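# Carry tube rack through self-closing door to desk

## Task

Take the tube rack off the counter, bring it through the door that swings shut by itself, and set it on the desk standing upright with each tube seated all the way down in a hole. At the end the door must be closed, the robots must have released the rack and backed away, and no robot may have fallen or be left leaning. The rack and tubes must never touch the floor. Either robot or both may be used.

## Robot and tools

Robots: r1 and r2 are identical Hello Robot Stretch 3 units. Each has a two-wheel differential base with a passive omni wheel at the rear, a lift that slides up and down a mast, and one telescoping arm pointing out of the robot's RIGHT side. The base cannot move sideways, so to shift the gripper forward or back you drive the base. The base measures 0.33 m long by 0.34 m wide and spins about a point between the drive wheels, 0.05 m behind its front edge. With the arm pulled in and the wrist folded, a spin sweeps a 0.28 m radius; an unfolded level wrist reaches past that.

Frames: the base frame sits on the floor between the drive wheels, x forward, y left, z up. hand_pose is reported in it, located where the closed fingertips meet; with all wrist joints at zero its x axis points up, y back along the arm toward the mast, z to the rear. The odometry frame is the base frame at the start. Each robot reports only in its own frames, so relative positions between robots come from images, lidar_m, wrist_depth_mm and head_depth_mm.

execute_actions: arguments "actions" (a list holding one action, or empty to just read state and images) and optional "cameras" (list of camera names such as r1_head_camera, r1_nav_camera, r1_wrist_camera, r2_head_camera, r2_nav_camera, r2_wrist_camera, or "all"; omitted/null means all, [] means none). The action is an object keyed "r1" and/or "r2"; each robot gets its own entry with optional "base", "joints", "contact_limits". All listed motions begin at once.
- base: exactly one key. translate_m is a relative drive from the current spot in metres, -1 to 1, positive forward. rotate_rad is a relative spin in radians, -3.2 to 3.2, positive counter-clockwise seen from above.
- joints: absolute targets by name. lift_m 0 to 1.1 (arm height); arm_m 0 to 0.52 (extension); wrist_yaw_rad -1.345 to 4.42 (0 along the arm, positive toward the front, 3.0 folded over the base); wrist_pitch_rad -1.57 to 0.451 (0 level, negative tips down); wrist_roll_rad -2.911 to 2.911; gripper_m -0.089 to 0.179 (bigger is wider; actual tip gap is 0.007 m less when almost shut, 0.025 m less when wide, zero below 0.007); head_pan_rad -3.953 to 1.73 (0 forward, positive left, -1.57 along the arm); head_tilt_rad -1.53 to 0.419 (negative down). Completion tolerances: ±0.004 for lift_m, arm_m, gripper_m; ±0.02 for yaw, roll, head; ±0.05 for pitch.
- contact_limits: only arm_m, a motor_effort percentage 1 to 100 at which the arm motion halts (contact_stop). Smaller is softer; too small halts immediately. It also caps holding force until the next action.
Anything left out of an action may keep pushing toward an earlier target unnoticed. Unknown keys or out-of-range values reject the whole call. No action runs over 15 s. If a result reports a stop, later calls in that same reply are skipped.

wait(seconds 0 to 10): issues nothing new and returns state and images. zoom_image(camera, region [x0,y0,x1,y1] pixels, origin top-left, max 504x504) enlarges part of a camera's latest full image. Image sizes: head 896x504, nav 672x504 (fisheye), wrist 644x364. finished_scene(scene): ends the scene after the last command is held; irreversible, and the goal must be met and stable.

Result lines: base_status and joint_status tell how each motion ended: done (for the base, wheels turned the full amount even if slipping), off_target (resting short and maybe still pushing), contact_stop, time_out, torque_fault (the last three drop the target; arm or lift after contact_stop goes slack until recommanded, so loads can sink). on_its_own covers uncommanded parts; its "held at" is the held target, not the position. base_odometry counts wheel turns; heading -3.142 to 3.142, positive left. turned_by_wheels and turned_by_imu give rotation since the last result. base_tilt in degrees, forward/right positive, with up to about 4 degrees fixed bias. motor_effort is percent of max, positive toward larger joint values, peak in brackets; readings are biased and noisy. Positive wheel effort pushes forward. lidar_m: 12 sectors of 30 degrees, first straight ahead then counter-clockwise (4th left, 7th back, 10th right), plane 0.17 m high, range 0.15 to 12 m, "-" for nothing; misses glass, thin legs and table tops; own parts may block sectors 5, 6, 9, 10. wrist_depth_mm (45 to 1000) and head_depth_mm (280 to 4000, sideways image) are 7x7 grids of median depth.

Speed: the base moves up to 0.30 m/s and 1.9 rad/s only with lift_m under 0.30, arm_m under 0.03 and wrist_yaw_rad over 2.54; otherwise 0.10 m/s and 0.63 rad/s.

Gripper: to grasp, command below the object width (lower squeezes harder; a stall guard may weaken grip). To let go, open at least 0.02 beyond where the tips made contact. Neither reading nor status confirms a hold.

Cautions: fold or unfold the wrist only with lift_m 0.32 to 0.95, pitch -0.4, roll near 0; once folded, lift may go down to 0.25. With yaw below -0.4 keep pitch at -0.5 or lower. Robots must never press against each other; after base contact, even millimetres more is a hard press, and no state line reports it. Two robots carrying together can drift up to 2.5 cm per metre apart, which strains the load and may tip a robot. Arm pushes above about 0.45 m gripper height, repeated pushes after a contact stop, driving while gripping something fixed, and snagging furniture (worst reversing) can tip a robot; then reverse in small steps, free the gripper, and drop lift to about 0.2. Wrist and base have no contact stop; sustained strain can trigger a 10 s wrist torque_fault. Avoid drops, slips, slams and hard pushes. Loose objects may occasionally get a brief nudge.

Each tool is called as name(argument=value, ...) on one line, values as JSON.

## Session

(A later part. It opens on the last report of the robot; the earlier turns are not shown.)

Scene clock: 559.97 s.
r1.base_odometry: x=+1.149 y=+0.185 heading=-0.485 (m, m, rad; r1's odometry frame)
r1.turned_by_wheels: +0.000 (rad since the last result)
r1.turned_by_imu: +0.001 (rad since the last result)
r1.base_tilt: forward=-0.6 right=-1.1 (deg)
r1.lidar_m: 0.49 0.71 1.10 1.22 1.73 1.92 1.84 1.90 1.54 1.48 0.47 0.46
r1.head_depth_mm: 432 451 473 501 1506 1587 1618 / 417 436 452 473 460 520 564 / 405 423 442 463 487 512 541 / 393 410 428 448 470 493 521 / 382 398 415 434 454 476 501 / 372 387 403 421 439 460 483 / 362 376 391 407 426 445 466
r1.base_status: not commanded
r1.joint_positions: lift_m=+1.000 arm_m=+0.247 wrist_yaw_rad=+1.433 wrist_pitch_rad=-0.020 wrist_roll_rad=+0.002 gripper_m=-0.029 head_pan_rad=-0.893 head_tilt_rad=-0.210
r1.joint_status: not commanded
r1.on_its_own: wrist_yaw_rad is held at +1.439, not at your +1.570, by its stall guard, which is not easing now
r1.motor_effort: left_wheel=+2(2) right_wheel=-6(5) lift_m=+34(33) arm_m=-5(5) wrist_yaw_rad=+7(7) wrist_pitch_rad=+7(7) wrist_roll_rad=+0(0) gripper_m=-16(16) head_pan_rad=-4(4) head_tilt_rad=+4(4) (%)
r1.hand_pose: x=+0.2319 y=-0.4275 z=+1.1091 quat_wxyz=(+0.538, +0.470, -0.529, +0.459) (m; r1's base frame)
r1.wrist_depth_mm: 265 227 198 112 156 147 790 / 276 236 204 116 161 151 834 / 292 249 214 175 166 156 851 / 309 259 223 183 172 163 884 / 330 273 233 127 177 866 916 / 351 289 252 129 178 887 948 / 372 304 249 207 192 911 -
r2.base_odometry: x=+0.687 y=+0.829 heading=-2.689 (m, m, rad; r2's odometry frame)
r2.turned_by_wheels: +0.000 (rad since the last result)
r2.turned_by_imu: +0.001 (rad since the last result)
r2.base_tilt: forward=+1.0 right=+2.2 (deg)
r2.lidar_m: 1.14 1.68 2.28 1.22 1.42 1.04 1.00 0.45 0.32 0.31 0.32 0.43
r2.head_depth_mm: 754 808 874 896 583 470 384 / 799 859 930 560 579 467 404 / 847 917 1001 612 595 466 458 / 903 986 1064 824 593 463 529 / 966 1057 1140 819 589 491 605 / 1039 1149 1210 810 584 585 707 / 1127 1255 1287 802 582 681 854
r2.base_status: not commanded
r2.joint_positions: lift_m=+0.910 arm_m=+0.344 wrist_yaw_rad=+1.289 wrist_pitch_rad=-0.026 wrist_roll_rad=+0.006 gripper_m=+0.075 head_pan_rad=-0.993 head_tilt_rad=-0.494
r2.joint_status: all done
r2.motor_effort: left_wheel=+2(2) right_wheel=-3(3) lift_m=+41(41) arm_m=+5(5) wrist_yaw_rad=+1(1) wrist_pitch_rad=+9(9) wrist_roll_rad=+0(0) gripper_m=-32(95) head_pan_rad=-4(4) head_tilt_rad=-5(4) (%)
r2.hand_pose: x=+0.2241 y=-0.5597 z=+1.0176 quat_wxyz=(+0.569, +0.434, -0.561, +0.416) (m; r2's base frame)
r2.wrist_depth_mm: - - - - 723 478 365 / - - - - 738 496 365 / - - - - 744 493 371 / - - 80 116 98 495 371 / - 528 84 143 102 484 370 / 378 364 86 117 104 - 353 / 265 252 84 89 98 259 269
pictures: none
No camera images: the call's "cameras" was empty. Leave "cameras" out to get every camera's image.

execute_actions(actions=[{"r1": {"base": {"translate_m": -0.0365}, "joints": {"arm_m": 0.209}, "contact_limits": {"arm_m": 40}}, "r2": {"joints": {"lift_m": 0.96}}}], cameras=[])

execute_actions(actions=[{"r1": {"base": {"translate_m": -0.0365}, "joints": {"arm_m": 0.171}, "contact_limits": {"arm_m": 40}}, "r2": {"joints": {"arm_m": 0.0, "wrist_yaw_rad": 1.57}}}], cameras=[])

execute_actions(actions=[{"r1": {"base": {"translate_m": -0.032}, "joints": {"arm_m": 0.1295}, "contact_limits": {"arm_m": 40}}}], cameras=[])

execute_actions(actions=[{"r1": {"base": {"translate_m": -0.032}, "joints": {"arm_m": 0.088}, "contact_limits": {"arm_m": 40}}}], cameras=["r1_wrist_camera", "r2_wrist_camera", "r2_nav_camera"])

Scene clock: 626.97 s.
r1.base_odometry: x=+1.117 y=+0.202 heading=-0.485 (m, m, rad; r1's odometry frame)
r1.turned_by_wheels: +0.000 (rad since the last result)
r1.turned_by_imu: +0.001 (rad since the last result)
r1.base_tilt: forward=-0.6 right=-1.0 (deg)
r1.lidar_m: 0.49 0.74 1.15 1.21 1.73 1.88 1.80 1.87 1.53 1.48 0.46 0.46
r1.head_depth_mm: 410 429 452 1446 1522 1605 1616 / 399 417 428 443 414 501 531 / 390 406 425 445 465 491 515 / 381 396 414 433 453 476 502 / 372 387 404 421 441 463 487 / 363 378 394 411 430 450 473 / 355 369 384 401 418 437 459
r1.base_status: done
r1.joint_positions: lift_m=+1.000 arm_m=+0.210 wrist_yaw_rad=+1.410 wrist_pitch_rad=-0.020 wrist_roll_rad=+0.002 gripper_m=-0.029 head_pan_rad=-0.893 head_tilt_rad=-0.210
r1.joint_status: all done
r1.on_its_own: wrist_yaw_rad is held at +1.439, not at your +1.570, by its stall guard, which is still easing
r1.motor_effort: left_wheel=-4(6) right_wheel=+3(23) lift_m=+33(34) arm_m=-7(9) wrist_yaw_rad=+33(33) wrist_pitch_rad=+7(7) wrist_roll_rad=+0(0) gripper_m=-16(17) head_pan_rad=-5(4) head_tilt_rad=+4(4) (%)
r1.contact_limits: arm_m 40 (drawing in: default 26, maximum 42; extending or still: default 34, maximum 57)
r1.hand_pose: x=+0.2310 y=-0.3955 z=+1.1091 quat_wxyz=(+0.543, +0.464, -0.534, +0.452) (m; r1's base frame)
r1.wrist_depth_mm: 276 233 200 113 156 145 855 / 290 245 208 170 161 149 895 / 308 255 216 124 166 156 928 / 325 270 226 125 170 160 958 / 348 283 238 127 176 165 983 / 372 298 256 130 179 951 - / 400 314 256 206 193 - -
r2.base_odometry: x=+0.687 y=+0.829 heading=-2.689 (m, m, rad; r2's odometry frame)
r2.turned_by_wheels: +0.000 (rad since the last result)
r2.turned_by_imu: +0.001 (rad since the last result)
r2.base_tilt: forward=+1.0 right=+2.2 (deg)
r2.lidar_m: 1.15 1.68 2.28 1.21 1.42 1.04 1.00 0.45 0.32 0.31 0.32 0.43
r2.head_depth_mm: 755 808 864 761 605 470 384 / 797 861 920 540 601 468 403 / 846 912 984 601 598 466 458 / 901 982 1067 825 594 463 529 / 969 1057 1140 817 589 493 606 / 1040 1147 1213 808 585 585 708 / 1128 1252 1290 803 582 680 854
r2.base_status: not commanded
r2.joint_positions: lift_m=+0.960 arm_m=+0.344 wrist_yaw_rad=+1.289 wrist_pitch_rad=-0.027 wrist_roll_rad=+0.006 gripper_m=+0.092 head_pan_rad=-0.993 head_tilt_rad=-0.494
r2.joint_status: all done
r2.on_its_own: gripper_m is held at +0.090, not at your +0.073, by its stall guard, which is not easing now
r2.motor_effort: left_wheel=+2(2) right_wheel=-2(3) lift_m=+41(42) arm_m=+5(5) wrist_yaw_rad=+1(1) wrist_pitch_rad=+9(9) wrist_roll_rad=+0(0) gripper_m=-23(23) head_pan_rad=-5(5) head_tilt_rad=-4(4) (%)
r2.hand_pose: x=+0.2241 y=-0.5597 z=+1.0675 quat_wxyz=(+0.569, +0.434, -0.561, +0.416) (m; r2's base frame)
r2.wrist_depth_mm: - - - - 726 488 360 / - - - - 759 490 362 / - - - - 741 492 372 / - - 80 116 98 491 375 / - 781 84 144 102 491 373 / - 488 86 118 104 - 370 / 358 325 84 90 98 332 349
pictures: none
No camera images: the call's "cameras" was empty. Leave "cameras" out to get every camera's image.

Scene clock: 630.70 s.
r1.base_odometry: x=+1.085 y=+0.219 heading=-0.485 (m, m, rad; r1's odometry frame)
r1.turned_by_wheels: +0.000 (rad since the last result)
r1.turned_by_imu: +0.001 (rad since the last result)
r1.base_tilt: forward=-0.6 right=-1.0 (deg)
r1.lidar_m: 0.49 0.78 1.20 1.21 1.73 1.84 1.77 1.83 1.54 1.48 0.45 0.44
r1.head_depth_mm: 388 406 1394 1470 1540 1604 1624 / 379 395 408 369 448 479 506 / 372 388 403 423 443 468 482 / 365 380 397 415 435 456 480 / 358 373 389 406 426 446 469 / 352 366 382 399 416 437 459 / 346 359 375 391 408 427 449
r1.base_status: done
r1.joint_positions: lift_m=+1.000 arm_m=+0.171 wrist_yaw_rad=+1.379 wrist_pitch_rad=-0.021 wrist_roll_rad=+0.002 gripper_m=-0.029 head_pan_rad=-0.893 head_tilt_rad=-0.210
r1.joint_status: all done
r1.on_its_own: wrist_yaw_rad is held at +1.390, not at your +1.570, by its stall guard, which is not easing now; wrist_yaw_rad is at rest, and its effort (+14) is outside its rest range (-12 to +12)
r1.motor_effort: left_wheel=+1(8) right_wheel=-6(23) lift_m=+33(33) arm_m=-5(9) wrist_yaw_rad=+14(38) wrist_pitch_rad=+7(7) wrist_roll_rad=+0(0) gripper_m=-15(16) head_pan_rad=-4(4) head_tilt_rad=+4(4) (%)
r1.contact_limits: arm_m 40 (drawing in: default 26, maximum 42; extending or still: default 34, maximum 57)
r1.hand_pose: x=+0.2296 y=-0.3652 z=+1.1090 quat_wxyz=(+0.550, +0.456, -0.541, +0.444) (m; r1's base frame)
r1.wrist_depth_mm: 285 238 202 112 155 143 944 / 303 250 211 117 160 147 992 / 320 263 219 177 164 152 974 / 343 276 228 182 170 159 - / 363 291 241 128 175 162 - / 391 307 260 130 176 169 - / 418 324 257 208 191 - -
r2.base_odometry: x=+0.687 y=+0.829 heading=-2.689 (m, m, rad; r2's odometry frame)
r2.turned_by_wheels: +0.000 (rad since the last result)
r2.turned_by_imu: +0.001 (rad since the last result)
r2.base_tilt: forward=+1.0 right=+2.3 (deg)
r2.lidar_m: 1.14 1.68 2.29 1.21 1.42 1.05 1.00 0.45 0.32 0.31 0.32 0.44
r2.head_depth_mm: 755 810 873 849 605 470 384 / 800 861 929 842 601 499 - / 847 916 1001 834 596 498 - / 906 985 1064 825 593 477 - / 969 1064 1142 816 612 483 585 / 1040 1141 1209 809 610 490 684 / 1128 1252 1287 801 602 - -
r2.base_status: not commanded
r2.joint_positions: lift_m=+0.960 arm_m=+0.003 wrist_yaw_rad=+1.570 wrist_pitch_rad=-0.027 wrist_roll_rad=+0.006 gripper_m=+0.092 head_pan_rad=-0.993 head_tilt_rad=-0.494
r2.joint_status: all done
joint sent to its limit — the command would take r2.arm_m past its lower limit, so that joint was sent only as far as its limit.
r2.on_its_own: gripper_m is held at +0.090, not at your +0.073, by its stall guard, which is not easing now
r2.motor_effort: left_wheel=+2(2) right_wheel=-3(3) lift_m=+41(41) arm_m=-5(4) wrist_yaw_rad=+1(4) wrist_pitch_rad=+9(9) wrist_roll_rad=+0(1) gripper_m=-22(22) head_pan_rad=-5(4) head_tilt_rad=-4(4) (%)
r2.hand_pose: x=+0.2341 y=-0.1483 z=+1.0675 quat_wxyz=(+0.506, +0.508, -0.495, +0.491) (m; r2's base frame)
r2.wrist_depth_mm: - - - - - - 890 / - - - - - - 911 / - - - - - - 875 / - - 80 117 97 - 861 / - - 84 143 102 700 704 / - - 86 118 103 - 465 / - - 84 90 98 330 350
pictures: none
No camera images: the call's "cameras" was empty. Leave "cameras" out to get every camera's image.

Scene clock: 632.07 s.
r1.base_odometry: x=+1.056 y=+0.234 heading=-0.485 (m, m, rad; r1's odometry frame)
r1.turned_by_wheels: +0.000 (rad since the last result)
r1.turned_by_imu: +0.000 (rad since the last result)
r1.base_tilt: forward=-0.6 right=-1.1 (deg)
r1.lidar_m: 0.48 0.81 1.24 1.21 1.73 1.81 1.74 1.80 1.54 1.48 0.43 0.43
r1.head_depth_mm: 363 1356 1423 1481 1554 1598 1574 / 355 370 384 403 424 447 477 / 350 365 377 392 410 369 449 / 346 360 376 392 411 433 454 / 341 355 371 386 405 425 447 / 337 351 366 382 399 418 440 / 333 346 361 376 393 412 433
r1.base_status: done
r1.joint_positions: lift_m=+1.000 arm_m=+0.130 wrist_yaw_rad=+1.357 wrist_pitch_rad=-0.021 wrist_roll_rad=+0.002 gripper_m=-0.029 head_pan_rad=-0.893 head_tilt_rad=-0.210
r1.joint_status: all done
r1.on_its_own: wrist_yaw_rad is held at +1.390, not at your +1.570, by its stall guard, which is still easing
r1.motor_effort: left_wheel=-6(6) right_wheel=+6(17) lift_m=+33(34) arm_m=-9(10) wrist_yaw_rad=+39(39) wrist_pitch_rad=+7(7) wrist_roll_rad=+0(0) gripper_m=-17(16) head_pan_rad=-4(4) head_tilt_rad=+4(4) (%)
r1.contact_limits: arm_m 40 (drawing in: default 26, maximum 42; extending or still: default 34, maximum 57)
r1.hand_pose: x=+0.2285 y=-0.3294 z=+1.1090 quat_wxyz=(+0.555, +0.450, -0.546, +0.438) (m; r1's base frame)
r1.wrist_depth_mm: 301 246 206 114 155 140 995 / 320 258 214 170 160 145 - / 340 270 223 121 164 150 - / 361 286 232 124 170 155 - / 388 302 247 127 174 161 - / 415 319 265 129 177 167 - / 453 339 265 205 192 173 -
r2.base_odometry: x=+0.687 y=+0.829 heading=-2.689 (m, m, rad; r2's odometry frame)
r2.turned_by_wheels: +0.000 (rad since the last result)
r2.turned_by_imu: +0.000 (rad since the last result)
r2.base_tilt: forward=+1.0 right=+2.3 (deg)
r2.lidar_m: 1.15 1.68 2.28 1.21 1.42 1.04 1.00 0.45 0.32 0.31 0.32 0.43
r2.head_depth_mm: 755 808 874 850 605 470 384 / 798 859 934 843 600 499 - / 848 918 1000 833 597 498 - / 907 983 1067 825 593 476 - / 967 1058 1137 818 613 483 585 / 1037 1148 1218 808 610 508 684 / 1134 1254 1290 804 603 - -
r2.base_status: not commanded
r2.joint_positions: lift_m=+0.960 arm_m=+0.003 wrist_yaw_rad=+1.570 wrist_pitch_rad=-0.027 wrist_roll_rad=+0.006 gripper_m=+0.092 head_pan_rad=-0.993 head_tilt_rad=-0.494
r2.joint_status: not commanded
r2.on_its_own: gripper_m is held at +0.090, not at your +0.073, by its stall guard, which is not easing now
r2.motor_effort: left_wheel=+2(2) right_wheel=-3(3) lift_m=+41(41) arm_m=-4(4) wrist_yaw_rad=+0(1) wrist_pitch_rad=+9(9) wrist_roll_rad=+0(0) gripper_m=-23(23) head_pan_rad=-4(5) head_tilt_rad=-4(4) (%)
r2.hand_pose: x=+0.2341 y=-0.1483 z=+1.0675 quat_wxyz=(+0.506, +0.508, -0.495, +0.491) (m; r2's base frame)
r2.wrist_depth_mm: - - - - - - 881 / - - - - - - 901 / - - - - - - 900 / - - 80 116 98 - 909 / - - 84 143 102 686 707 / - - 86 117 103 - 467 / - - 84 89 98 336 346
pictures: none
No camera images: the call's "cameras" was empty. Leave "cameras" out to get every camera's image.

Scene clock: 633.47 s.
r1.base_odometry: x=+1.028 y=+0.249 heading=-0.485 (m, m, rad; r1's odometry frame)
r1.turned_by_wheels: +0.000 (rad since the last result)
r1.turned_by_imu: +0.000 (rad since the last result)
r1.base_tilt: forward=-0.5 right=-0.9 (deg)
r1.lidar_m: 0.47 0.84 1.29 1.21 1.73 1.78 1.71 1.75 1.54 1.48 0.41 0.40
r1.head_depth_mm: 1337 1390 1445 1506 1551 1602 - / 329 343 358 374 394 416 443 / 327 340 350 306 322 331 422 / 324 338 352 368 385 400 424 / 322 335 349 364 382 401 421 / 319 333 347 362 378 397 417 / 317 330 344 358 375 393 413
r1.base_status: done
r1.joint_positions: lift_m=+1.000 arm_m=+0.089 wrist_yaw_rad=+1.324 wrist_pitch_rad=-0.021 wrist_roll_rad=+0.002 gripper_m=-0.029 head_pan_rad=-0.893 head_tilt_rad=-0.210
r1.joint_status: all done
r1.on_its_own: wrist_yaw_rad is held at +1.339, not at your +1.570, by its stall guard, which is not easing now; wrist_yaw_rad is at rest, and its effort (+18) is outside its rest range (-12 to +12)
r1.motor_effort: left_wheel=-2(10) right_wheel=-1(23) lift_m=+33(34) arm_m=-7(10) wrist_yaw_rad=+18(42) wrist_pitch_rad=+7(7) wrist_roll_rad=+0(0) gripper_m=-16(16) head_pan_rad=-4(4) head_tilt_rad=+4(4) (%)
r1.contact_limits: arm_m 40 (drawing in: default 26, maximum 42; extending or still: default 34, maximum 57)
r1.hand_pose: x=+0.2265 y=-0.2961 z=+1.1089 quat_wxyz=(+0.562, +0.441, -0.553, +0.428) (m; r1's base frame)
r1.wrist_depth_mm: 312 251 207 112 154 139 - / 330 263 215 117 159 144 - / 351 277 225 178 164 149 - / 377 295 234 127 169 154 - / 404 310 249 128 173 160 - / 436 328 272 129 175 166 - / 476 350 265 207 189 171 -
r2.base_odometry: x=+0.687 y=+0.829 heading=-2.689 (m, m, rad; r2's odometry frame)
r2.turned_by_wheels: +0.000 (rad since the last result)
r2.turned_by_imu: +0.000 (rad since the last result)
r2.base_tilt: forward=+1.0 right=+2.3 (deg)
r2.lidar_m: 1.15 1.68 2.28 1.21 1.42 1.04 1.00 0.45 0.32 0.31 0.32 0.43
r2.head_depth_mm: 756 809 873 851 605 471 384 / 799 860 932 841 601 500 - / 847 917 1000 833 598 497 - / 904 983 1067 826 594 476 - / 967 1061 1138 816 613 484 586 / 1043 1150 1219 808 610 508 685 / 1126 1259 1294 801 604 - -
r2.base_status: not commanded
r2.joint_positions: lift_m=+0.960 arm_m=+0.003 wrist_yaw_rad=+1.570 wrist_pitch_rad=-0.027 wrist_roll_rad=+0.006 gripper_m=+0.092 head_pan_rad=-0.993 head_tilt_rad=-0.494
r2.joint_status: not commanded
r2.on_its_own: gripper_m is held at +0.090, not at your +0.073, by its stall guard, which is not easing now
r2.motor_effort: left_wheel=+2(2) right_wheel=-3(3) lift_m=+41(41) arm_m=-5(4) wrist_yaw_rad=+0(2) wrist_pitch_rad=+9(9) wrist_roll_rad=+0(0) gripper_m=-23(23) head_pan_rad=-4(4) head_tilt_rad=-4(4) (%)
r2.hand_pose: x=+0.2341 y=-0.1483 z=+1.0675 quat_wxyz=(+0.506, +0.508, -0.495, +0.491) (m; r2's base frame)
r2.wrist_depth_mm: - - - - - - 900 / - - - - - - 889 / - - - - - - 900 / - - 80 117 97 - 919 / - - 84 143 101 686 714 / - - 86 118 104 - 471 / - - 84 90 98 332 353
pictures: r1_wrist_camera, r2_nav_camera (sideways: a quarter turn counterclockwise sets it upright), r2_wrist_camera
Images, in order (width x height): r1_wrist_camera 644x364, r2_nav_camera 672x504, r2_wrist_camera 644x364.

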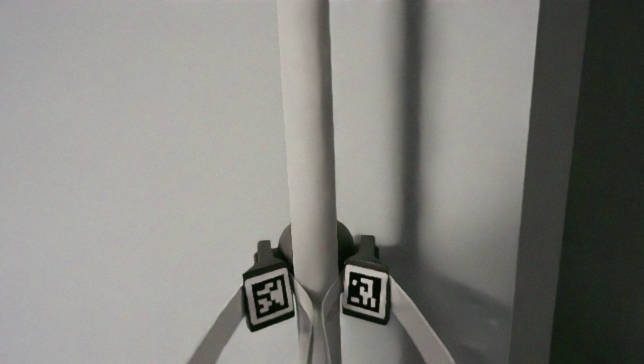

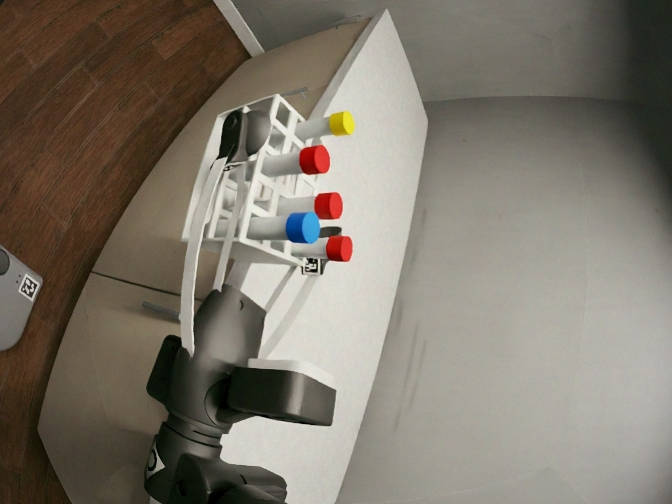

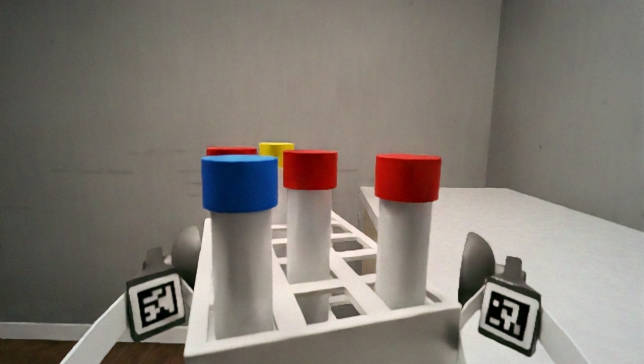

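execute_actions(actions=[{"r1": {"base": {"translate_m": -0.0265}, "joints": {"arm_m": 0.045}, "contact_limits": {"arm_m": 40}}, "r2": {"base": {"translate_m": 0.7}, "joints": {"head_pan_rad": 0.0, "head_tilt_rad": -0.4}}}], cameras=[])

execute_actions(actions=[{"r1": {"base": {"translate_m": -0.0265}, "joints": {"arm_m": 0.003}, "contact_limits": {"arm_m": 40}}, "r2": {"base": {"rotate_rad": 1.57}}}], cameras=["r1_nav_camera", "r2_wrist_camera"])

Scene clock: 657.63 s.
r1.base_odometry: x=+1.005 y=+0.262 heading=-0.485 (m, m, rad; r1's odometry frame)
r1.turned_by_wheels: +0.000 (rad since the last result)
r1.turned_by_imu: +0.002 (rad since the last result)
r1.base_tilt: forward=-0.6 right=-1.1 (deg)
r1.lidar_m: 0.46 0.86 1.33 1.67 1.72 1.75 1.68 1.74 1.55 1.48 0.38 0.38
r1.head_depth_mm: 1353 1415 1458 1499 1552 1618 - / 302 315 328 345 364 1678 1687 / 301 314 327 342 358 372 395 / 301 313 325 341 352 300 321 / 300 312 325 340 356 370 393 / 299 311 324 338 354 371 390 / 298 310 323 338 353 370 390
r1.base_status: done
r1.joint_positions: lift_m=+1.000 arm_m=+0.045 wrist_yaw_rad=+1.279 wrist_pitch_rad=-0.021 wrist_roll_rad=+0.002 gripper_m=-0.029 head_pan_rad=-0.893 head_tilt_rad=-0.210
r1.joint_status: all done
r1.on_its_own: wrist_yaw_rad is held at +1.283, not at your +1.570, by its stall guard, which is not easing now
r1.motor_effort: left_wheel=+0(6) right_wheel=-3(16) lift_m=+34(33) arm_m=-5(10) wrist_yaw_rad=+5(47) wrist_pitch_rad=+7(7) wrist_roll_rad=+0(0) gripper_m=-15(17) head_pan_rad=-3(4) head_tilt_rad=+4(4) (%)
r1.contact_limits: arm_m 40 (drawing in: default 26, maximum 42; extending or still: default 34, maximum 57)
r1.hand_pose: x=+0.2235 y=-0.2640 z=+1.1089 quat_wxyz=(+0.572, +0.428, -0.563, +0.416) (m; r1's base frame)
r1.wrist_depth_mm: 310 252 208 113 154 139 - / 333 263 217 116 158 144 - / 352 278 225 122 163 149 - / 380 291 235 183 168 153 - / 413 310 248 126 173 159 - / 444 329 272 129 175 165 - / 484 348 267 206 189 170 -
r2.base_odometry: x=+0.057 y=+0.522 heading=-2.688 (m, m, rad; r2's odometry frame)
r2.turned_by_wheels: +0.000 (rad since the last result)
r2.turned_by_imu: +0.006 (rad since the last result)
r2.base_tilt: forward=+1.0 right=+2.3 (deg)
r2.lidar_m: 0.92 0.96 1.30 2.84 1.91 1.77 1.70 0.43 0.31 0.30 0.31 0.42
r2.head_depth_mm: 749 805 874 951 1015 309 - / 749 805 873 949 1044 1128 - / 748 806 874 951 1046 1162 1273 / 747 807 871 952 1044 1165 1273 / 747 804 870 952 1048 1162 1263 / 747 803 870 948 1043 1164 1263 / 746 806 869 952 1044 1160 1269
r2.base_status: done
r2.joint_positions: lift_m=+0.960 arm_m=+0.003 wrist_yaw_rad=+1.570 wrist_pitch_rad=-0.027 wrist_roll_rad=+0.006 gripper_m=+0.092 head_pan_rad=-0.007 head_tilt_rad=-0.409
r2.joint_status: all done
r2.on_its_own: gripper_m is held at +0.090, not at your +0.073, by its stall guard, which is not easing now
r2.motor_effort: left_wheel=+2(8) right_wheel=-3(2) lift_m=+41(41) arm_m=-4(5) wrist_yaw_rad=+0(0) wrist_pitch_rad=+9(9) wrist_roll_rad=+0(0) gripper_m=-23(23) head_pan_rad=+5(58) head_tilt_rad=+5(19) (%)
r2.hand_pose: x=+0.2341 y=-0.1483 z=+1.0675 quat_wxyz=(+0.506, +0.508, -0.495, +0.491) (m; r2's base frame)
r2.wrist_depth_mm: 788 786 788 771 774 782 793 / 817 814 826 794 809 802 784 / 810 824 807 818 799 816 849 / 835 875 80 116 97 830 811 / 913 869 84 144 102 834 865 / 910 916 86 118 103 - 473 / 929 950 84 90 98 334 350
pictures: none
No camera images: the call's "cameras" was empty. Leave "cameras" out to get every camera's image.

Scene clock: 661.07 s.
r1.base_odometry: x=+0.981 y=+0.274 heading=-0.485 (m, m, rad; r1's odometry frame)
r1.turned_by_wheels: +0.000 (rad since the last result)
r1.turned_by_imu: +0.000 (rad since the last result)
r1.base_tilt: forward=-0.5 right=-1.1 (deg)
r1.lidar_m: 0.44 0.88 1.36 1.67 1.72 1.72 1.65 1.71 1.55 1.48 0.35 0.35
r1.head_depth_mm: 1379 1414 1450 1506 1555 1605 1668 / - 289 301 1565 1647 1726 1738 / - 285 296 310 324 339 357 / - 286 295 310 325 339 361 / - 286 298 311 326 339 361 / - 287 299 312 326 342 360 / - 287 299 312 327 344 361
r1.base_status: done
r1.joint_positions: lift_m=+1.000 arm_m=+0.004 wrist_yaw_rad=+1.266 wrist_pitch_rad=-0.020 wrist_roll_rad=+0.002 gripper_m=-0.029 head_pan_rad=-0.893 head_tilt_rad=-0.210
r1.joint_status: all done
r1.on_its_own: wrist_yaw_rad is held at +1.283, not at your +1.570, by its stall guard, which is not easing now; wrist_yaw_rad is at rest, and its effort (+20) is outside its rest range (-12 to +12)
r1.motor_effort: left_wheel=-3(6) right_wheel=-1(19) lift_m=+33(33) arm_m=-7(9) wrist_yaw_rad=+20(20) wrist_pitch_rad=+7(7) wrist_roll_rad=+0(0) gripper_m=-16(16) head_pan_rad=-4(4) head_tilt_rad=+4(4) (%)
r1.contact_limits: arm_m 40 (drawing in: default 26, maximum 42; extending or still: default 34, maximum 57)
r1.hand_pose: x=+0.2225 y=-0.2253 z=+1.1091 quat_wxyz=(+0.574, +0.425, -0.566, +0.412) (m; r1's base frame)
r1.wrist_depth_mm: 335 262 212 112 153 136 - / 359 276 222 117 158 141 - / 384 291 231 178 162 144 - / 414 309 242 127 168 151 - / 448 328 256 128 172 156 - / 495 350 279 129 174 160 - / 561 372 271 208 188 169 -
r2.base_odometry: x=+0.057 y=+0.522 heading=-1.119 (m, m, rad; r2's odometry frame)
r2.turned_by_wheels: +1.570 (rad since the last result)
r2.turned_by_imu: +1.558 (rad since the last result)
r2.base_tilt: forward=+1.0 right=+2.3 (deg)
r2.lidar_m: 2.85 1.38 1.77 1.70 0.43 0.31 0.30 0.31 0.43 0.92 0.96 1.30
r2.head_depth_mm: 2395 2533 2550 2483 2187 309 - / 2432 2616 2814 3016 2266 1730 - / 2413 2604 2832 3020 2249 1691 1347 / 2425 2585 2832 2998 2239 1693 1343 / 2405 2609 2823 3000 2206 1664 1336 / 2410 2578 2833 2993 2184 1660 1328 / 2418 2612 2830 2990 2188 1552 1331
r2.base_status: done
r2.joint_positions: lift_m=+0.960 arm_m=+0.003 wrist_yaw_rad=+1.570 wrist_pitch_rad=-0.027 wrist_roll_rad=+0.006 gripper_m=+0.092 head_pan_rad=-0.007 head_tilt_rad=-0.409
r2.joint_status: not commanded
r2.on_its_own: gripper_m is held at +0.090, not at your +0.073, by its stall guard, which is not easing now
r2.motor_effort: left_wheel=-3(7) right_wheel=+4(10) lift_m=+41(41) arm_m=-5(5) wrist_yaw_rad=+0(0) wrist_pitch_rad=+9(9) wrist_roll_rad=+0(1) gripper_m=-23(24) head_pan_rad=+4(4) head_tilt_rad=+6(5) (%)
r2.hand_pose: x=+0.2341 y=-0.1483 z=+1.0675 quat_wxyz=(+0.506, +0.508, -0.495, +0.491) (m; r2's base frame)
r2.wrist_depth_mm: - - - - - - 891 / - - - - - - 895 / - - - - - - 905 / - - 80 116 97 - 870 / - - 84 143 101 - 902 / - - 86 118 103 - 900 / - - 84 89 98 - 849
pictures: r1_nav_camera (sideways: a quarter turn counterclockwise sets it upright), r2_wrist_camera
Images, in order (width x height): r1_nav_camera 672x504, r2_wrist_camera 644x364.

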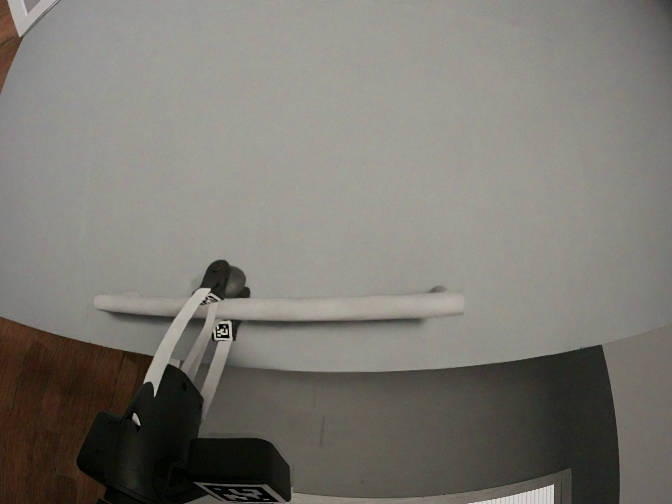

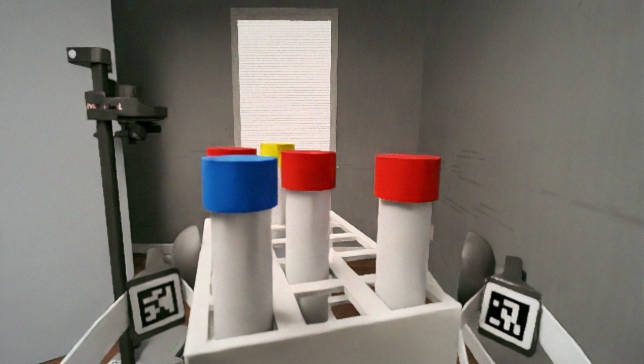

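execute_actions(actions=[{"r2": {"base": {"translate_m": 1.0}}}], cameras=[])

execute_actions(actions=[{"r2": {"base": {"translate_m": 1.0}}}], cameras=[])

execute_actions(actions=[{"r2": {"base": {"translate_m": 0.33}}}], cameras=["r2_nav_camera", "r2_wrist_camera"])

Scene clock: 681.50 s.
r1.base_odometry: x=+0.981 y=+0.274 heading=-0.485 (m, m, rad; r1's odometry frame)
r1.turned_by_wheels: +0.000 (rad since the last result)
r1.turned_by_imu: +0.003 (rad since the last result)
r1.base_tilt: forward=-0.6 right=-1.1 (deg)
r1.lidar_m: 0.44 0.88 1.36 1.67 1.73 0.71 1.65 1.71 1.55 1.48 0.35 0.35
r1.head_depth_mm: 1374 1417 1462 1504 1560 1612 1655 / - 289 302 1574 1643 1727 1731 / - 285 297 310 324 340 357 / - 286 295 310 324 339 360 / - 286 298 311 325 339 361 / - 286 299 311 326 342 360 / - 287 299 312 327 343 361
r1.base_status: not commanded
r1.joint_positions: lift_m=+1.000 arm_m=+0.004 wrist_yaw_rad=+1.266 wrist_pitch_rad=-0.020 wrist_roll_rad=+0.002 gripper_m=-0.029 head_pan_rad=-0.893 head_tilt_rad=-0.210
r1.joint_status: not commanded
r1.on_its_own: wrist_yaw_rad is held at +1.283, not at your +1.570, by its stall guard, which is not easing now; wrist_yaw_rad is at rest, and its effort (+20) is outside its rest range (-12 to +12)
r1.motor_effort: left_wheel=-3(3) right_wheel=-1(2) lift_m=+33(33) arm_m=-8(7) wrist_yaw_rad=+20(20) wrist_pitch_rad=+7(7) wrist_roll_rad=+0(0) gripper_m=-16(16) head_pan_rad=-4(5) head_tilt_rad=+3(4) (%)
r1.hand_pose: x=+0.2225 y=-0.2253 z=+1.1091 quat_wxyz=(+0.574, +0.425, -0.566, +0.412) (m; r1's base frame)
r1.wrist_depth_mm: 339 262 212 112 153 136 - / 359 278 221 118 158 140 - / 387 291 230 178 163 144 - / 418 307 243 127 168 151 - / 451 330 255 128 172 156 - / 496 348 278 129 174 160 - / 565 371 271 208 189 169 -
r2.base_odometry: x=+0.494 y=-0.377 heading=-1.119 (m, m, rad; r2's odometry frame)
r2.turned_by_wheels: +0.000 (rad since the last result)
r2.turned_by_imu: +0.008 (rad since the last result)
r2.base_tilt: forward=+1.0 right=+2.3 (deg)
r2.lidar_m: 1.85 1.92 0.68 1.37 1.77 1.35 1.30 1.31 0.96 0.92 0.96 1.31
r2.head_depth_mm: 1537 1658 1806 1958 2089 309 - / 1541 1665 1803 1969 2102 1726 - / 1550 1651 1805 1973 2092 1686 1351 / 1535 1656 1800 1966 2105 1675 1344 / 1543 1653 1806 1972 2106 1661 1338 / 1541 1663 1793 1964 2098 1654 1330 / 1540 1662 1795 1966 2067 1649 1325
r2.base_status: done
r2.joint_positions: lift_m=+0.960 arm_m=+0.003 wrist_yaw_rad=+1.570 wrist_pitch_rad=-0.027 wrist_roll_rad=+0.006 gripper_m=+0.092 head_pan_rad=-0.007 head_tilt_rad=-0.409
r2.joint_status: not commanded
r2.on_its_own: gripper_m is held at +0.090, not at your +0.073, by its stall guard, which is not easing now
r2.motor_effort: left_wheel=-3(4) right_wheel=+4(10) lift_m=+41(41) arm_m=-4(4) wrist_yaw_rad=+0(0) wrist_pitch_rad=+9(9) wrist_roll_rad=+0(0) gripper_m=-23(23) head_pan_rad=+4(4) head_tilt_rad=+6(6) (%)
r2.hand_pose: x=+0.2341 y=-0.1483 z=+1.0675 quat_wxyz=(+0.506, +0.508, -0.495, +0.491) (m; r2's base frame)
r2.wrist_depth_mm: - - - - - - 922 / - - - - - - 912 / - - - - - - 890 / - - 80 116 98 - 907 / - - 84 143 102 - 877 / - - 86 117 103 - 864 / - - 84 90 98 - 869
pictures: none
No camera images: the call's "cameras" was empty. Leave "cameras" out to get every camera's image.

Scene clock: 692.47 s.
r1.base_odometry: x=+0.981 y=+0.274 heading=-0.485 (m, m, rad; r1's odometry frame)
r1.turned_by_wheels: +0.000 (rad since the last result)
r1.turned_by_imu: +0.002 (rad since the last result)
r1.base_tilt: forward=-0.6 right=-1.0 (deg)
r1.lidar_m: 0.44 0.88 1.36 1.68 1.72 1.72 1.65 0.80 0.80 1.48 0.35 0.35
r1.head_depth_mm: 1372 1410 1454 1496 1548 1605 1661 / - 289 301 1578 1633 1723 1741 / - 285 296 309 324 339 357 / - 286 296 310 324 339 360 / - 286 298 311 325 339 361 / - 286 298 312 326 342 360 / - 287 299 312 327 343 361
r1.base_status: not commanded
r1.joint_positions: lift_m=+1.000 arm_m=+0.004 wrist_yaw_rad=+1.266 wrist_pitch_rad=-0.020 wrist_roll_rad=+0.002 gripper_m=-0.029 head_pan_rad=-0.893 head_tilt_rad=-0.210
r1.joint_status: not commanded
r1.on_its_own: wrist_yaw_rad is held at +1.283, not at your +1.570, by its stall guard, which is not easing now; wrist_yaw_rad is at rest, and its effort (+20) is outside its rest range (-12 to +12)
r1.motor_effort: left_wheel=-2(3) right_wheel=-1(1) lift_m=+34(34) arm_m=-7(7) wrist_yaw_rad=+20(20) wrist_pitch_rad=+7(7) wrist_roll_rad=+0(0) gripper_m=-16(16) head_pan_rad=-4(3) head_tilt_rad=+4(3) (%)
r1.hand_pose: x=+0.2225 y=-0.2253 z=+1.1091 quat_wxyz=(+0.574, +0.425, -0.566, +0.412) (m; r1's base frame)
r1.wrist_depth_mm: 337 263 213 112 153 135 - / 360 277 222 118 158 141 - / 389 292 229 178 163 145 - / 414 308 242 127 167 151 - / 448 326 255 128 172 156 - / 497 350 279 129 174 160 - / 562 373 272 208 188 169 -
r2.base_odometry: x=+0.931 y=-1.277 heading=-1.119 (m, m, rad; r2's odometry frame)
r2.turned_by_wheels: +0.000 (rad since the last result)
r2.turned_by_imu: +0.007 (rad since the last result)
r2.base_tilt: forward=+1.0 right=+2.3 (deg)
r2.lidar_m: 0.85 0.88 1.21 1.69 0.93 0.99 2.31 1.31 0.96 0.92 0.96 0.88
r2.head_depth_mm: 671 731 791 862 948 310 - / 672 718 782 852 950 1026 - / 674 727 787 859 934 1059 1185 / 676 728 791 859 956 1054 1196 / 677 727 789 861 952 1062 1192 / 675 727 789 861 956 1062 1192 / 676 728 789 866 954 1064 1198
r2.base_status: done
r2.joint_positions: lift_m=+0.960 arm_m=+0.003 wrist_yaw_rad=+1.570 wrist_pitch_rad=-0.027 wrist_roll_rad=+0.006 gripper_m=+0.092 head_pan_rad=-0.007 head_tilt_rad=-0.409
r2.joint_status: not commanded
r2.on_its_own: gripper_m is held at +0.090, not at your +0.073, by its stall guard, which is not easing now
r2.motor_effort: left_wheel=-4(5) right_wheel=+4(9) lift_m=+41(41) arm_m=-4(4) wrist_yaw_rad=+1(1) wrist_pitch_rad=+9(9) wrist_roll_rad=+0(0) gripper_m=-24(23) head_pan_rad=+4(4) head_tilt_rad=+5(5) (%)
r2.hand_pose: x=+0.2341 y=-0.1483 z=+1.0675 quat_wxyz=(+0.506, +0.508, -0.495, +0.491) (m; r2's base frame)
r2.wrist_depth_mm: 722 726 708 709 712 698 695 / 730 727 739 720 732 724 706 / 742 755 733 740 742 761 731 / 776 784 80 116 98 759 752 / 778 809 84 143 101 766 773 / 823 832 86 118 103 - 784 / 849 833 84 90 99 837 791
pictures: none
No camera images: the call's "cameras" was empty. Leave "cameras" out to get every camera's image.

Scene clock: 696.73 s.
r1.base_odometry: x=+0.981 y=+0.274 heading=-0.485 (m, m, rad; r1's odometry frame)
r1.turned_by_wheels: +0.000 (rad since the last result)
r1.turned_by_imu: +0.001 (rad since the last result)
r1.base_tilt: forward=-0.6 right=-1.1 (deg)
r1.lidar_m: 0.44 0.88 1.36 1.67 1.73 1.73 1.65 1.71 1.05 1.48 0.35 0.35
r1.head_depth_mm: 1370 1409 1462 1503 1553 1602 1658 / - 289 301 1576 1650 1720 1757 / - 285 296 310 324 339 357 / - 286 296 310 324 339 361 / - 286 298 311 326 339 361 / - 286 298 312 326 342 360 / - 287 299 312 327 343 362
r1.base_status: not commanded
r1.joint_positions: lift_m=+1.000 arm_m=+0.004 wrist_yaw_rad=+1.266 wrist_pitch_rad=-0.020 wrist_roll_rad=+0.002 gripper_m=-0.029 head_pan_rad=-0.893 head_tilt_rad=-0.210
r1.joint_status: not commanded
r1.on_its_own: wrist_yaw_rad is held at +1.283, not at your +1.570, by its stall guard, which is not easing now; wrist_yaw_rad is at rest, and its effort (+20) is outside its rest range (-12 to +12)
r1.motor_effort: left_wheel=-3(3) right_wheel=-1(1) lift_m=+34(33) arm_m=-7(7) wrist_yaw_rad=+20(20) wrist_pitch_rad=+7(7) wrist_roll_rad=+0(0) gripper_m=-15(16) head_pan_rad=-4(4) head_tilt_rad=+4(4) (%)
r1.hand_pose: x=+0.2225 y=-0.2253 z=+1.1091 quat_wxyz=(+0.574, +0.425, -0.566, +0.412) (m; r1's base frame)
r1.wrist_depth_mm: 339 262 214 112 153 136 - / 360 278 221 118 158 140 - / 385 292 230 177 163 144 - / 416 308 241 127 168 151 - / 453 330 255 128 172 156 - / 501 350 280 129 174 160 - / 562 373 273 208 188 169 -
r2.base_odometry: x=+1.075 y=-1.574 heading=-1.119 (m, m, rad; r2's odometry frame)
r2.turned_by_wheels: +0.000 (rad since the last result)
r2.turned_by_imu: +0.002 (rad since the last result)
r2.base_tilt: forward=+1.1 right=+2.3 (deg)
r2.lidar_m: 0.52 0.54 0.74 1.70 2.12 1.18 2.63 1.31 0.96 0.93 0.73 0.53
r2.head_depth_mm: 391 419 450 485 533 309 - / 390 420 456 497 546 580 - / 391 421 456 498 547 589 692 / 392 422 457 498 548 590 692 / 392 422 457 499 549 592 695 / 393 423 459 500 550 593 696 / 392 423 459 499 549 593 698
r2.base_status: done
r2.joint_positions: lift_m=+0.960 arm_m=+0.003 wrist_yaw_rad=+1.570 wrist_pitch_rad=-0.027 wrist_roll_rad=+0.006 gripper_m=+0.092 head_pan_rad=-0.007 head_tilt_rad=-0.409
r2.joint_status: not commanded
r2.on_its_own: gripper_m is held at +0.090, not at your +0.073, by its stall guard, which is not easing now
r2.motor_effort: left_wheel=-4(5) right_wheel=+4(11) lift_m=+40(41) arm_m=-4(4) wrist_yaw_rad=+1(0) wrist_pitch_rad=+9(9) wrist_roll_rad=+0(0) gripper_m=-24(24) head_pan_rad=+4(4) head_tilt_rad=+5(5) (%)
r2.hand_pose: x=+0.2341 y=-0.1483 z=+1.0675 quat_wxyz=(+0.506, +0.508, -0.495, +0.491) (m; r2's base frame)
r2.wrist_depth_mm: 409 412 404 401 399 401 401 / 425 422 414 408 411 410 410 / 432 430 430 418 422 423 424 / 445 436 80 116 98 429 425 / 460 456 84 143 102 449 438 / 474 465 86 117 103 - 450 / 465 437 84 90 98 472 459
pictures: r2_nav_camera (sideways: a quarter turn counterclockwise sets it upright), r2_wrist_camera
Images, in order (width x height): r2_nav_camera 672x504, r2_wrist_camera 644x364.

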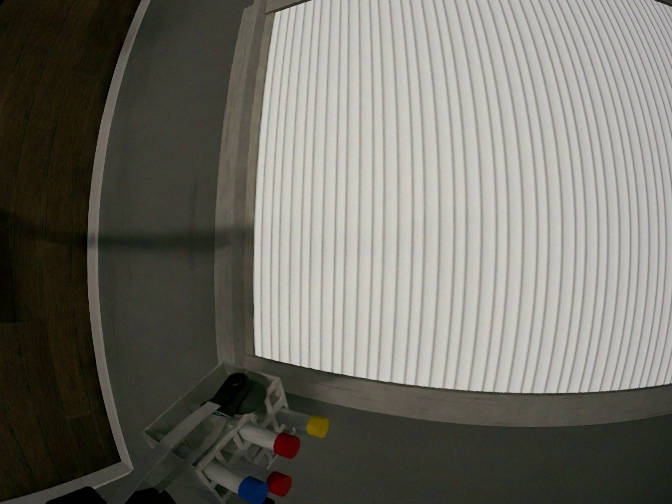

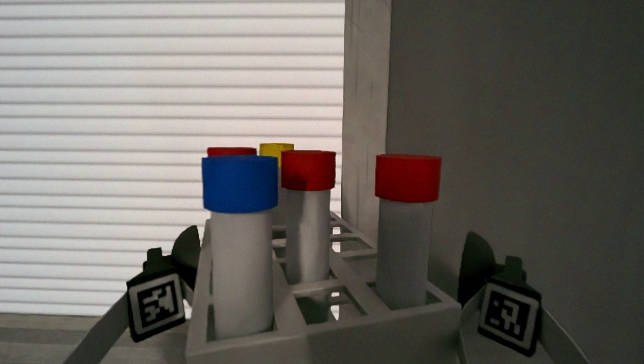

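execute_actions(actions=[{"r2": {"base": {"rotate_rad": 1.972}, "joints": {"head_tilt_rad": -0.3}}}], cameras=["r2_nav_camera", "r2_head_camera"])

Scene clock: 706.97 s.
r1.base_odometry: x=+0.981 y=+0.274 heading=-0.485 (m, m, rad; r1's odometry frame)
r1.turned_by_wheels: +0.000 (rad since the last result)
r1.turned_by_imu: +0.002 (rad since the last result)
r1.base_tilt: forward=-0.6 right=-1.0 (deg)
r1.lidar_m: 0.44 0.88 1.36 1.67 1.72 1.72 1.65 1.71 1.17 1.48 0.35 0.35
r1.head_depth_mm: 1376 1414 1460 1501 1547 1602 1658 / - 289 301 1574 1645 1718 1750 / - 285 297 309 324 340 357 / - 286 295 310 324 339 360 / - 286 297 311 326 339 360 / - 286 299 312 326 342 361 / - 287 299 312 327 343 361
r1.base_status: not commanded
r1.joint_positions: lift_m=+1.000 arm_m=+0.004 wrist_yaw_rad=+1.266 wrist_pitch_rad=-0.020 wrist_roll_rad=+0.002 gripper_m=-0.029 head_pan_rad=-0.893 head_tilt_rad=-0.210
r1.joint_status: not commanded
r1.on_its_own: wrist_yaw_rad is held at +1.283, not at your +1.570, by its stall guard, which is not easing now; wrist_yaw_rad is at rest, and its effort (+20) is outside its rest range (-12 to +12)
r1.motor_effort: left_wheel=-3(3) right_wheel=-1(1) lift_m=+33(33) arm_m=-8(8) wrist_yaw_rad=+20(20) wrist_pitch_rad=+7(7) wrist_roll_rad=+0(0) gripper_m=-16(16) head_pan_rad=-4(4) head_tilt_rad=+4(4) (%)
r1.hand_pose: x=+0.2225 y=-0.2253 z=+1.1091 quat_wxyz=(+0.574, +0.425, -0.566, +0.412) (m; r1's base frame)
r1.wrist_depth_mm: 336 263 212 112 153 136 - / 359 276 222 117 157 140 - / 385 290 231 177 163 145 - / 416 307 241 127 168 151 - / 450 328 255 128 172 156 - / 497 350 281 129 173 161 - / 564 370 273 208 188 169 -
r2.base_odometry: x=+1.075 y=-1.574 heading=+0.853 (m, m, rad; r2's odometry frame)
r2.turned_by_wheels: +1.972 (rad since the last result)
r2.turned_by_imu: +1.957 (rad since the last result)
r2.base_tilt: forward=+1.0 right=+2.3 (deg)
r2.lidar_m: 1.11 1.18 2.63 1.49 0.99 0.93 0.83 0.56 0.52 0.52 0.66 1.42
r2.head_depth_mm: 1399 1472 1543 1621 1714 1797 - / 3339 3544 3700 3769 1822 1839 1447 / 3465 3719 3923 3961 2628 1881 1459 / 3623 3854 - - 2636 1874 1455 / 3826 - - - 2617 1863 1444 / 1773 1879 1960 2102 2237 1778 1396 / 1848 1951 2082 2269 2363 1824 1435
r2.base_status: done
r2.joint_positions: lift_m=+0.960 arm_m=+0.003 wrist_yaw_rad=+1.570 wrist_pitch_rad=-0.027 wrist_roll_rad=+0.006 gripper_m=+0.092 head_pan_rad=-0.007 head_tilt_rad=-0.310
r2.joint_status: all done
r2.on_its_own: gripper_m is held at +0.090, not at your +0.073, by its stall guard, which is not easing now
r2.motor_effort: left_wheel=-4(7) right_wheel=+4(9) lift_m=+41(41) arm_m=-4(4) wrist_yaw_rad=+0(1) wrist_pitch_rad=+9(9) wrist_roll_rad=+0(0) gripper_m=-23(24) head_pan_rad=+4(4) head_tilt_rad=+6(19) (%)
r2.hand_pose: x=+0.2341 y=-0.1483 z=+1.0675 quat_wxyz=(+0.506, +0.508, -0.495, +0.491) (m; r2's base frame)
r2.wrist_depth_mm: - - - - - - - / 918 - - - - - - / - - - - - - - / - - 80 116 98 - - / - - 84 143 102 - - / - - 86 118 103 - - / - - 84 89 98 - 909
pictures: r2_head_camera (sideways: a quarter turn clockwise sets it upright), r2_nav_camera (sideways: a quarter turn counterclockwise sets it upright)
Images, in order (width x height): r2_head_camera 896x504, r2_nav_camera 672x504.

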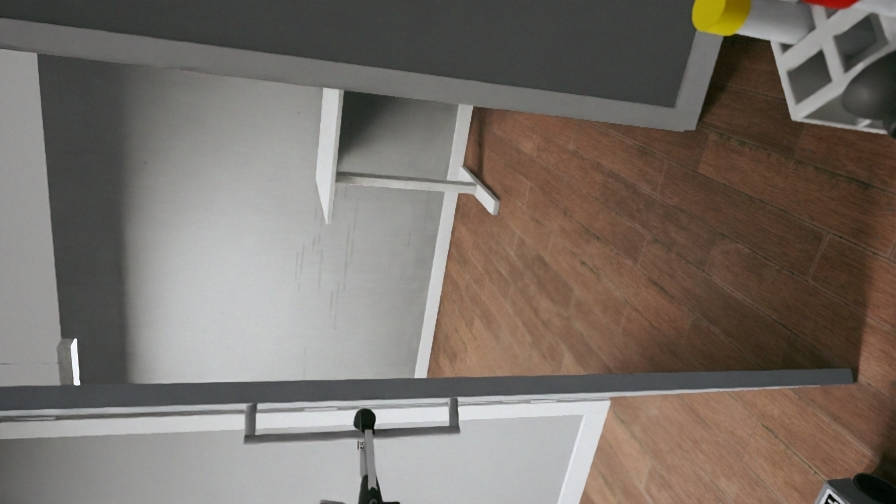

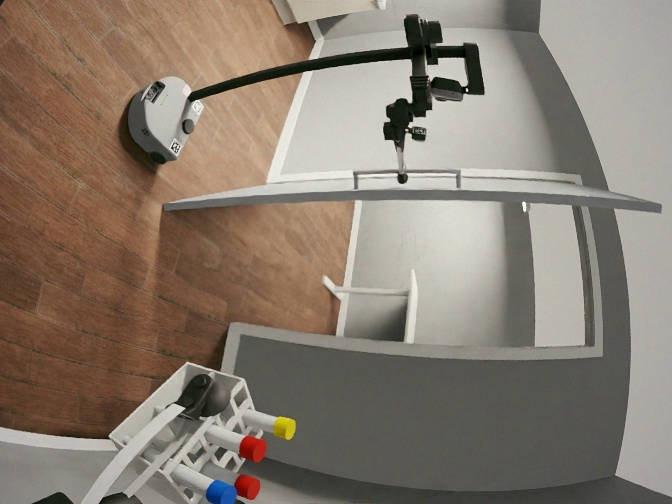

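execute_actions(actions=[{"r2": {"base": {"translate_m": 0.8}}}], cameras=["r2_nav_camera", "r2_head_camera"])

Scene clock: 732.23 s.
r1.base_odometry: x=+0.981 y=+0.274 heading=-0.485 (m, m, rad; r1's odometry frame)
r1.turned_by_wheels: +0.000 (rad since the last result)
r1.turned_by_imu: +0.002 (rad since the last result)
r1.base_tilt: forward=-0.5 right=-1.1 (deg)
r1.lidar_m: 0.44 0.88 1.36 1.67 1.73 1.72 1.65 1.71 1.54 0.53 0.35 0.35
r1.head_depth_mm: 1369 1414 1458 1500 673 1601 1658 / - 289 301 1566 679 1726 1746 / - 285 297 310 324 339 357 / - 286 295 310 325 339 360 / - 286 298 311 325 338 361 / - 286 298 312 326 342 360 / - 287 299 313 327 343 362
r1.base_status: not commanded
r1.joint_positions: lift_m=+1.000 arm_m=+0.004 wrist_yaw_rad=+1.266 wrist_pitch_rad=-0.020 wrist_roll_rad=+0.002 gripper_m=-0.029 head_pan_rad=-0.893 head_tilt_rad=-0.210
r1.joint_status: not commanded
r1.on_its_own: wrist_yaw_rad is held at +1.283, not at your +1.570, by its stall guard, which is not easing now; wrist_yaw_rad is at rest, and its effort (+20) is outside its rest range (-12 to +12)
r1.motor_effort: left_wheel=-2(3) right_wheel=-1(1) lift_m=+34(33) arm_m=-8(7) wrist_yaw_rad=+20(20) wrist_pitch_rad=+7(7) wrist_roll_rad=+0(0) gripper_m=-15(16) head_pan_rad=-4(4) head_tilt_rad=+4(4) (%)
r1.hand_pose: x=+0.2225 y=-0.2253 z=+1.1091 quat_wxyz=(+0.574, +0.425, -0.566, +0.412) (m; r1's base frame)
r1.wrist_depth_mm: 336 262 213 112 153 136 - / 359 275 221 118 158 141 - / 383 293 230 177 162 144 - / 418 308 241 127 167 151 - / 449 328 255 127 172 156 420 / 491 347 281 129 174 161 - / 559 374 273 207 188 169 -
r2.base_odometry: x=+1.601 y=-0.971 heading=+0.853 (m, m, rad; r2's odometry frame)
r2.turned_by_wheels: +0.000 (rad since the last result)
r2.turned_by_imu: +0.006 (rad since the last result)
r2.base_tilt: forward=+1.0 right=+2.3 (deg)
r2.lidar_m: 2.76 0.35 0.61 2.35 1.79 1.66 1.34 0.90 0.84 0.85 1.04 0.96
r2.head_depth_mm: 2592 2743 2840 3032 2713 1989 - / 2732 2833 2959 3175 2670 1893 1441 / 2846 3021 3113 3340 2627 1880 1456 / 2987 3130 3330 3572 2639 1877 1451 / 3081 3258 3515 3621 2614 1858 1452 / 3302 3471 3724 3888 2566 1846 1440 / 3310 1261 1294 1339 1322 1236 1157
r2.base_status: done
r2.joint_positions: lift_m=+0.960 arm_m=+0.003 wrist_yaw_rad=+1.570 wrist_pitch_rad=-0.027 wrist_roll_rad=+0.006 gripper_m=+0.092 head_pan_rad=-0.007 head_tilt_rad=-0.310
r2.joint_status: not commanded
r2.on_its_own: gripper_m is held at +0.090, not at your +0.073, by its stall guard, which is not easing now
r2.motor_effort: left_wheel=-4(5) right_wheel=+4(8) lift_m=+41(41) arm_m=-5(4) wrist_yaw_rad=+0(1) wrist_pitch_rad=+9(9) wrist_roll_rad=+0(0) gripper_m=-22(23) head_pan_rad=+4(4) head_tilt_rad=+7(6) (%)
r2.hand_pose: x=+0.2341 y=-0.1483 z=+1.0675 quat_wxyz=(+0.506, +0.508, -0.495, +0.491) (m; r2's base frame)
r2.wrist_depth_mm: 475 839 - - - 671 632 / 474 835 - - - 696 629 / 470 814 - - - 714 629 / 473 830 80 116 97 719 656 / 462 806 84 144 102 753 671 / 461 657 86 118 103 - 677 / 444 864 84 90 98 781 678
pictures: r2_head_camera (sideways: a quarter turn clockwise sets it upright), r2_nav_camera (sideways: a quarter turn counterclockwise sets it upright)
Images, in order (width x height): r2_head_camera 896x504, r2_nav_camera 672x504.

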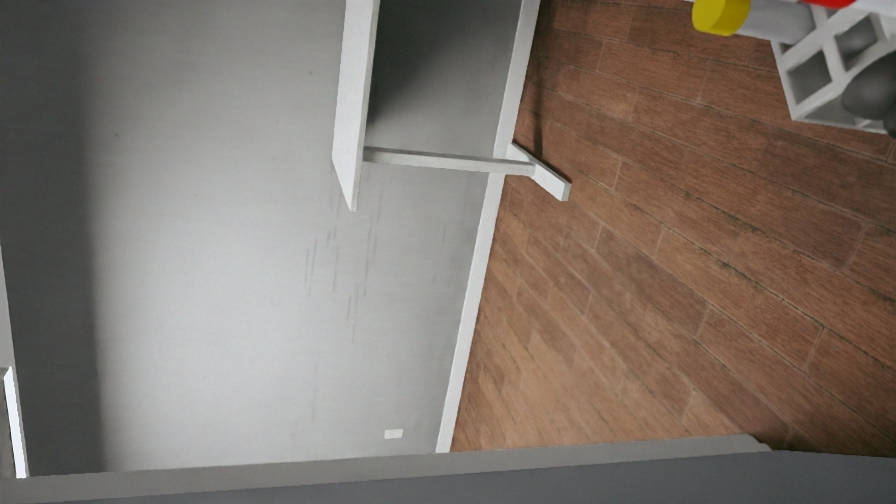

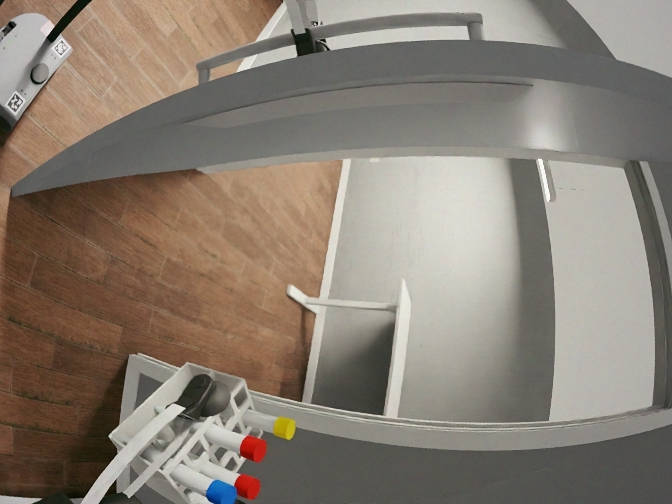

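execute_actions(actions=[{"r2": {"base": {"rotate_rad": -0.12}, "joints": {"head_pan_rad": 0.5, "head_tilt_rad": -1.3}}}], cameras=["r2_nav_camera", "r2_head_camera"])

Scene clock: 778.97 s.
r1.base_odometry: x=+0.981 y=+0.274 heading=-0.485 (m, m, rad; r1's odometry frame)
r1.turned_by_wheels: +0.000 (rad since the last result)
r1.turned_by_imu: +0.001 (rad since the last result)
r1.base_tilt: forward=-0.6 right=-1.0 (deg)
r1.lidar_m: 0.44 0.88 1.36 1.67 1.72 1.72 1.66 1.71 1.54 0.52 0.35 0.35
r1.head_depth_mm: 1374 1415 1460 1496 703 1604 1664 / - 289 301 1558 719 1721 1736 / - 285 297 309 324 340 357 / - 286 295 310 325 339 360 / - 286 298 311 325 339 360 / - 286 298 312 326 342 361 / - 287 299 313 327 343 361
r1.base_status: not commanded
r1.joint_positions: lift_m=+1.000 arm_m=+0.004 wrist_yaw_rad=+1.266 wrist_pitch_rad=-0.020 wrist_roll_rad=+0.002 gripper_m=-0.029 head_pan_rad=-0.893 head_tilt_rad=-0.210
r1.joint_status: not commanded
r1.on_its_own: wrist_yaw_rad is held at +1.283, not at your +1.570, by its stall guard, which is not easing now; wrist_yaw_rad is at rest, and its effort (+20) is outside its rest range (-12 to +12)
r1.motor_effort: left_wheel=-3(3) right_wheel=-1(1) lift_m=+34(33) arm_m=-7(8) wrist_yaw_rad=+20(20) wrist_pitch_rad=+7(7) wrist_roll_rad=+0(0) gripper_m=-16(16) head_pan_rad=-4(4) head_tilt_rad=+4(4) (%)
r1.hand_pose: x=+0.2225 y=-0.2253 z=+1.1091 quat_wxyz=(+0.574, +0.425, -0.566, +0.412) (m; r1's base frame)
r1.wrist_depth_mm: 334 261 212 112 153 136 - / 358 275 222 117 158 141 - / 384 291 230 178 163 144 - / 419 308 242 127 167 150 - / 449 327 255 128 172 155 - / 499 347 280 129 174 161 - / 564 375 273 207 189 169 -
r2.base_odometry: x=+1.601 y=-0.971 heading=+0.733 (m, m, rad; r2's odometry frame)
r2.turned_by_wheels: -0.120 (rad since the last result)
r2.turned_by_imu: -0.118 (rad since the last result)
r2.base_tilt: forward=+1.0 right=+2.3 (deg)
r2.lidar_m: 2.76 0.35 0.36 0.62 1.89 1.66 1.60 0.95 0.84 0.84 0.99 0.96
r2.head_depth_mm: 1644 1523 1418 1328 1252 1183 1121 / 1638 1517 1421 1333 1253 1183 1115 / 1616 1516 1412 1326 1252 1179 1115 / 937 1249 1383 1325 1246 - 1113 / 504 582 732 1292 1258 - 1101 / 364 475 1397 1318 1247 1160 1118 / 1575 1515 1402 1165 1240 1157 1116
r2.base_status: done
r2.joint_positions: lift_m=+0.960 arm_m=+0.003 wrist_yaw_rad=+1.570 wrist_pitch_rad=-0.027 wrist_roll_rad=+0.006 gripper_m=+0.092 head_pan_rad=+0.493 head_tilt_rad=-1.284
r2.joint_status: all done
r2.on_its_own: gripper_m is held at +0.090, not at your +0.073, by its stall guard, which is not easing now
r2.motor_effort: left_wheel=+3(5) right_wheel=-4(8) lift_m=+41(41) arm_m=-5(5) wrist_yaw_rad=+1(0) wrist_pitch_rad=+9(9) wrist_roll_rad=+0(0) gripper_m=-23(24) head_pan_rad=+4(41) head_tilt_rad=-10(63) (%)
r2.hand_pose: x=+0.2341 y=-0.1483 z=+1.0675 quat_wxyz=(+0.506, +0.508, -0.495, +0.491) (m; r2's base frame)
r2.wrist_depth_mm: 641 - - - 747 698 639 / 631 - - - 785 719 681 / 616 - - - 789 750 676 / 615 - 80 116 97 754 707 / 602 - 84 144 101 734 693 / 600 926 86 118 103 - 717 / 560 - 84 90 98 793 728
pictures: r2_head_camera (sideways: a quarter turn clockwise sets it upright), r2_nav_camera (sideways: a quarter turn counterclockwise sets it upright)
Images, in order (width x height): r2_head_camera 896x504, r2_nav_camera 672x504.

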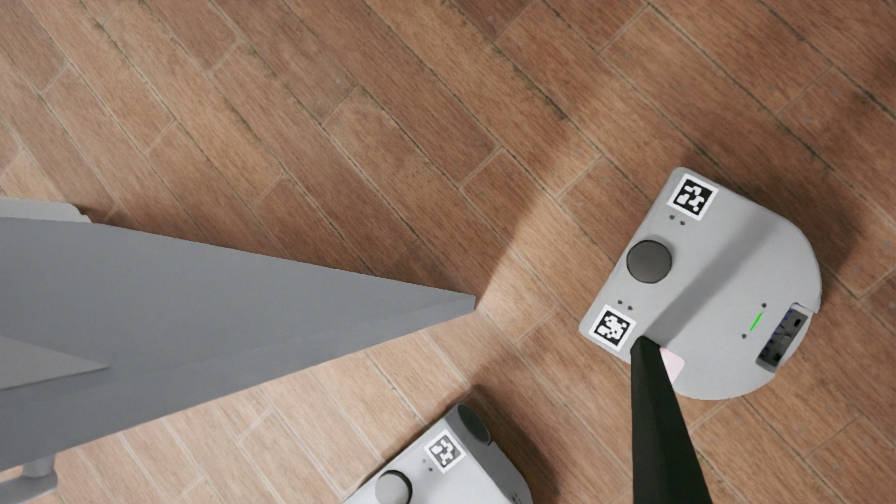

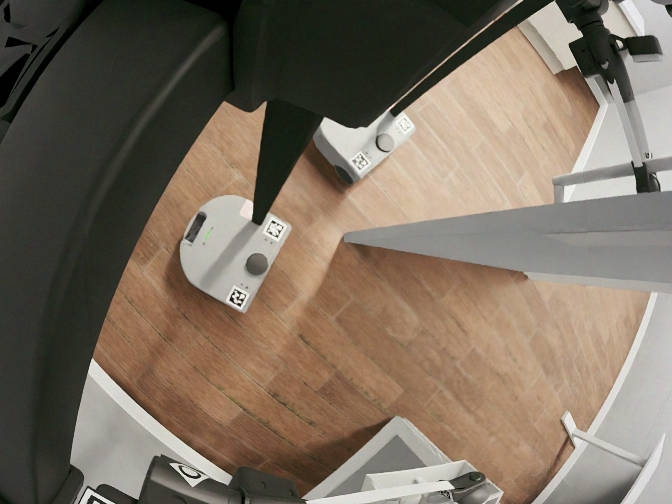

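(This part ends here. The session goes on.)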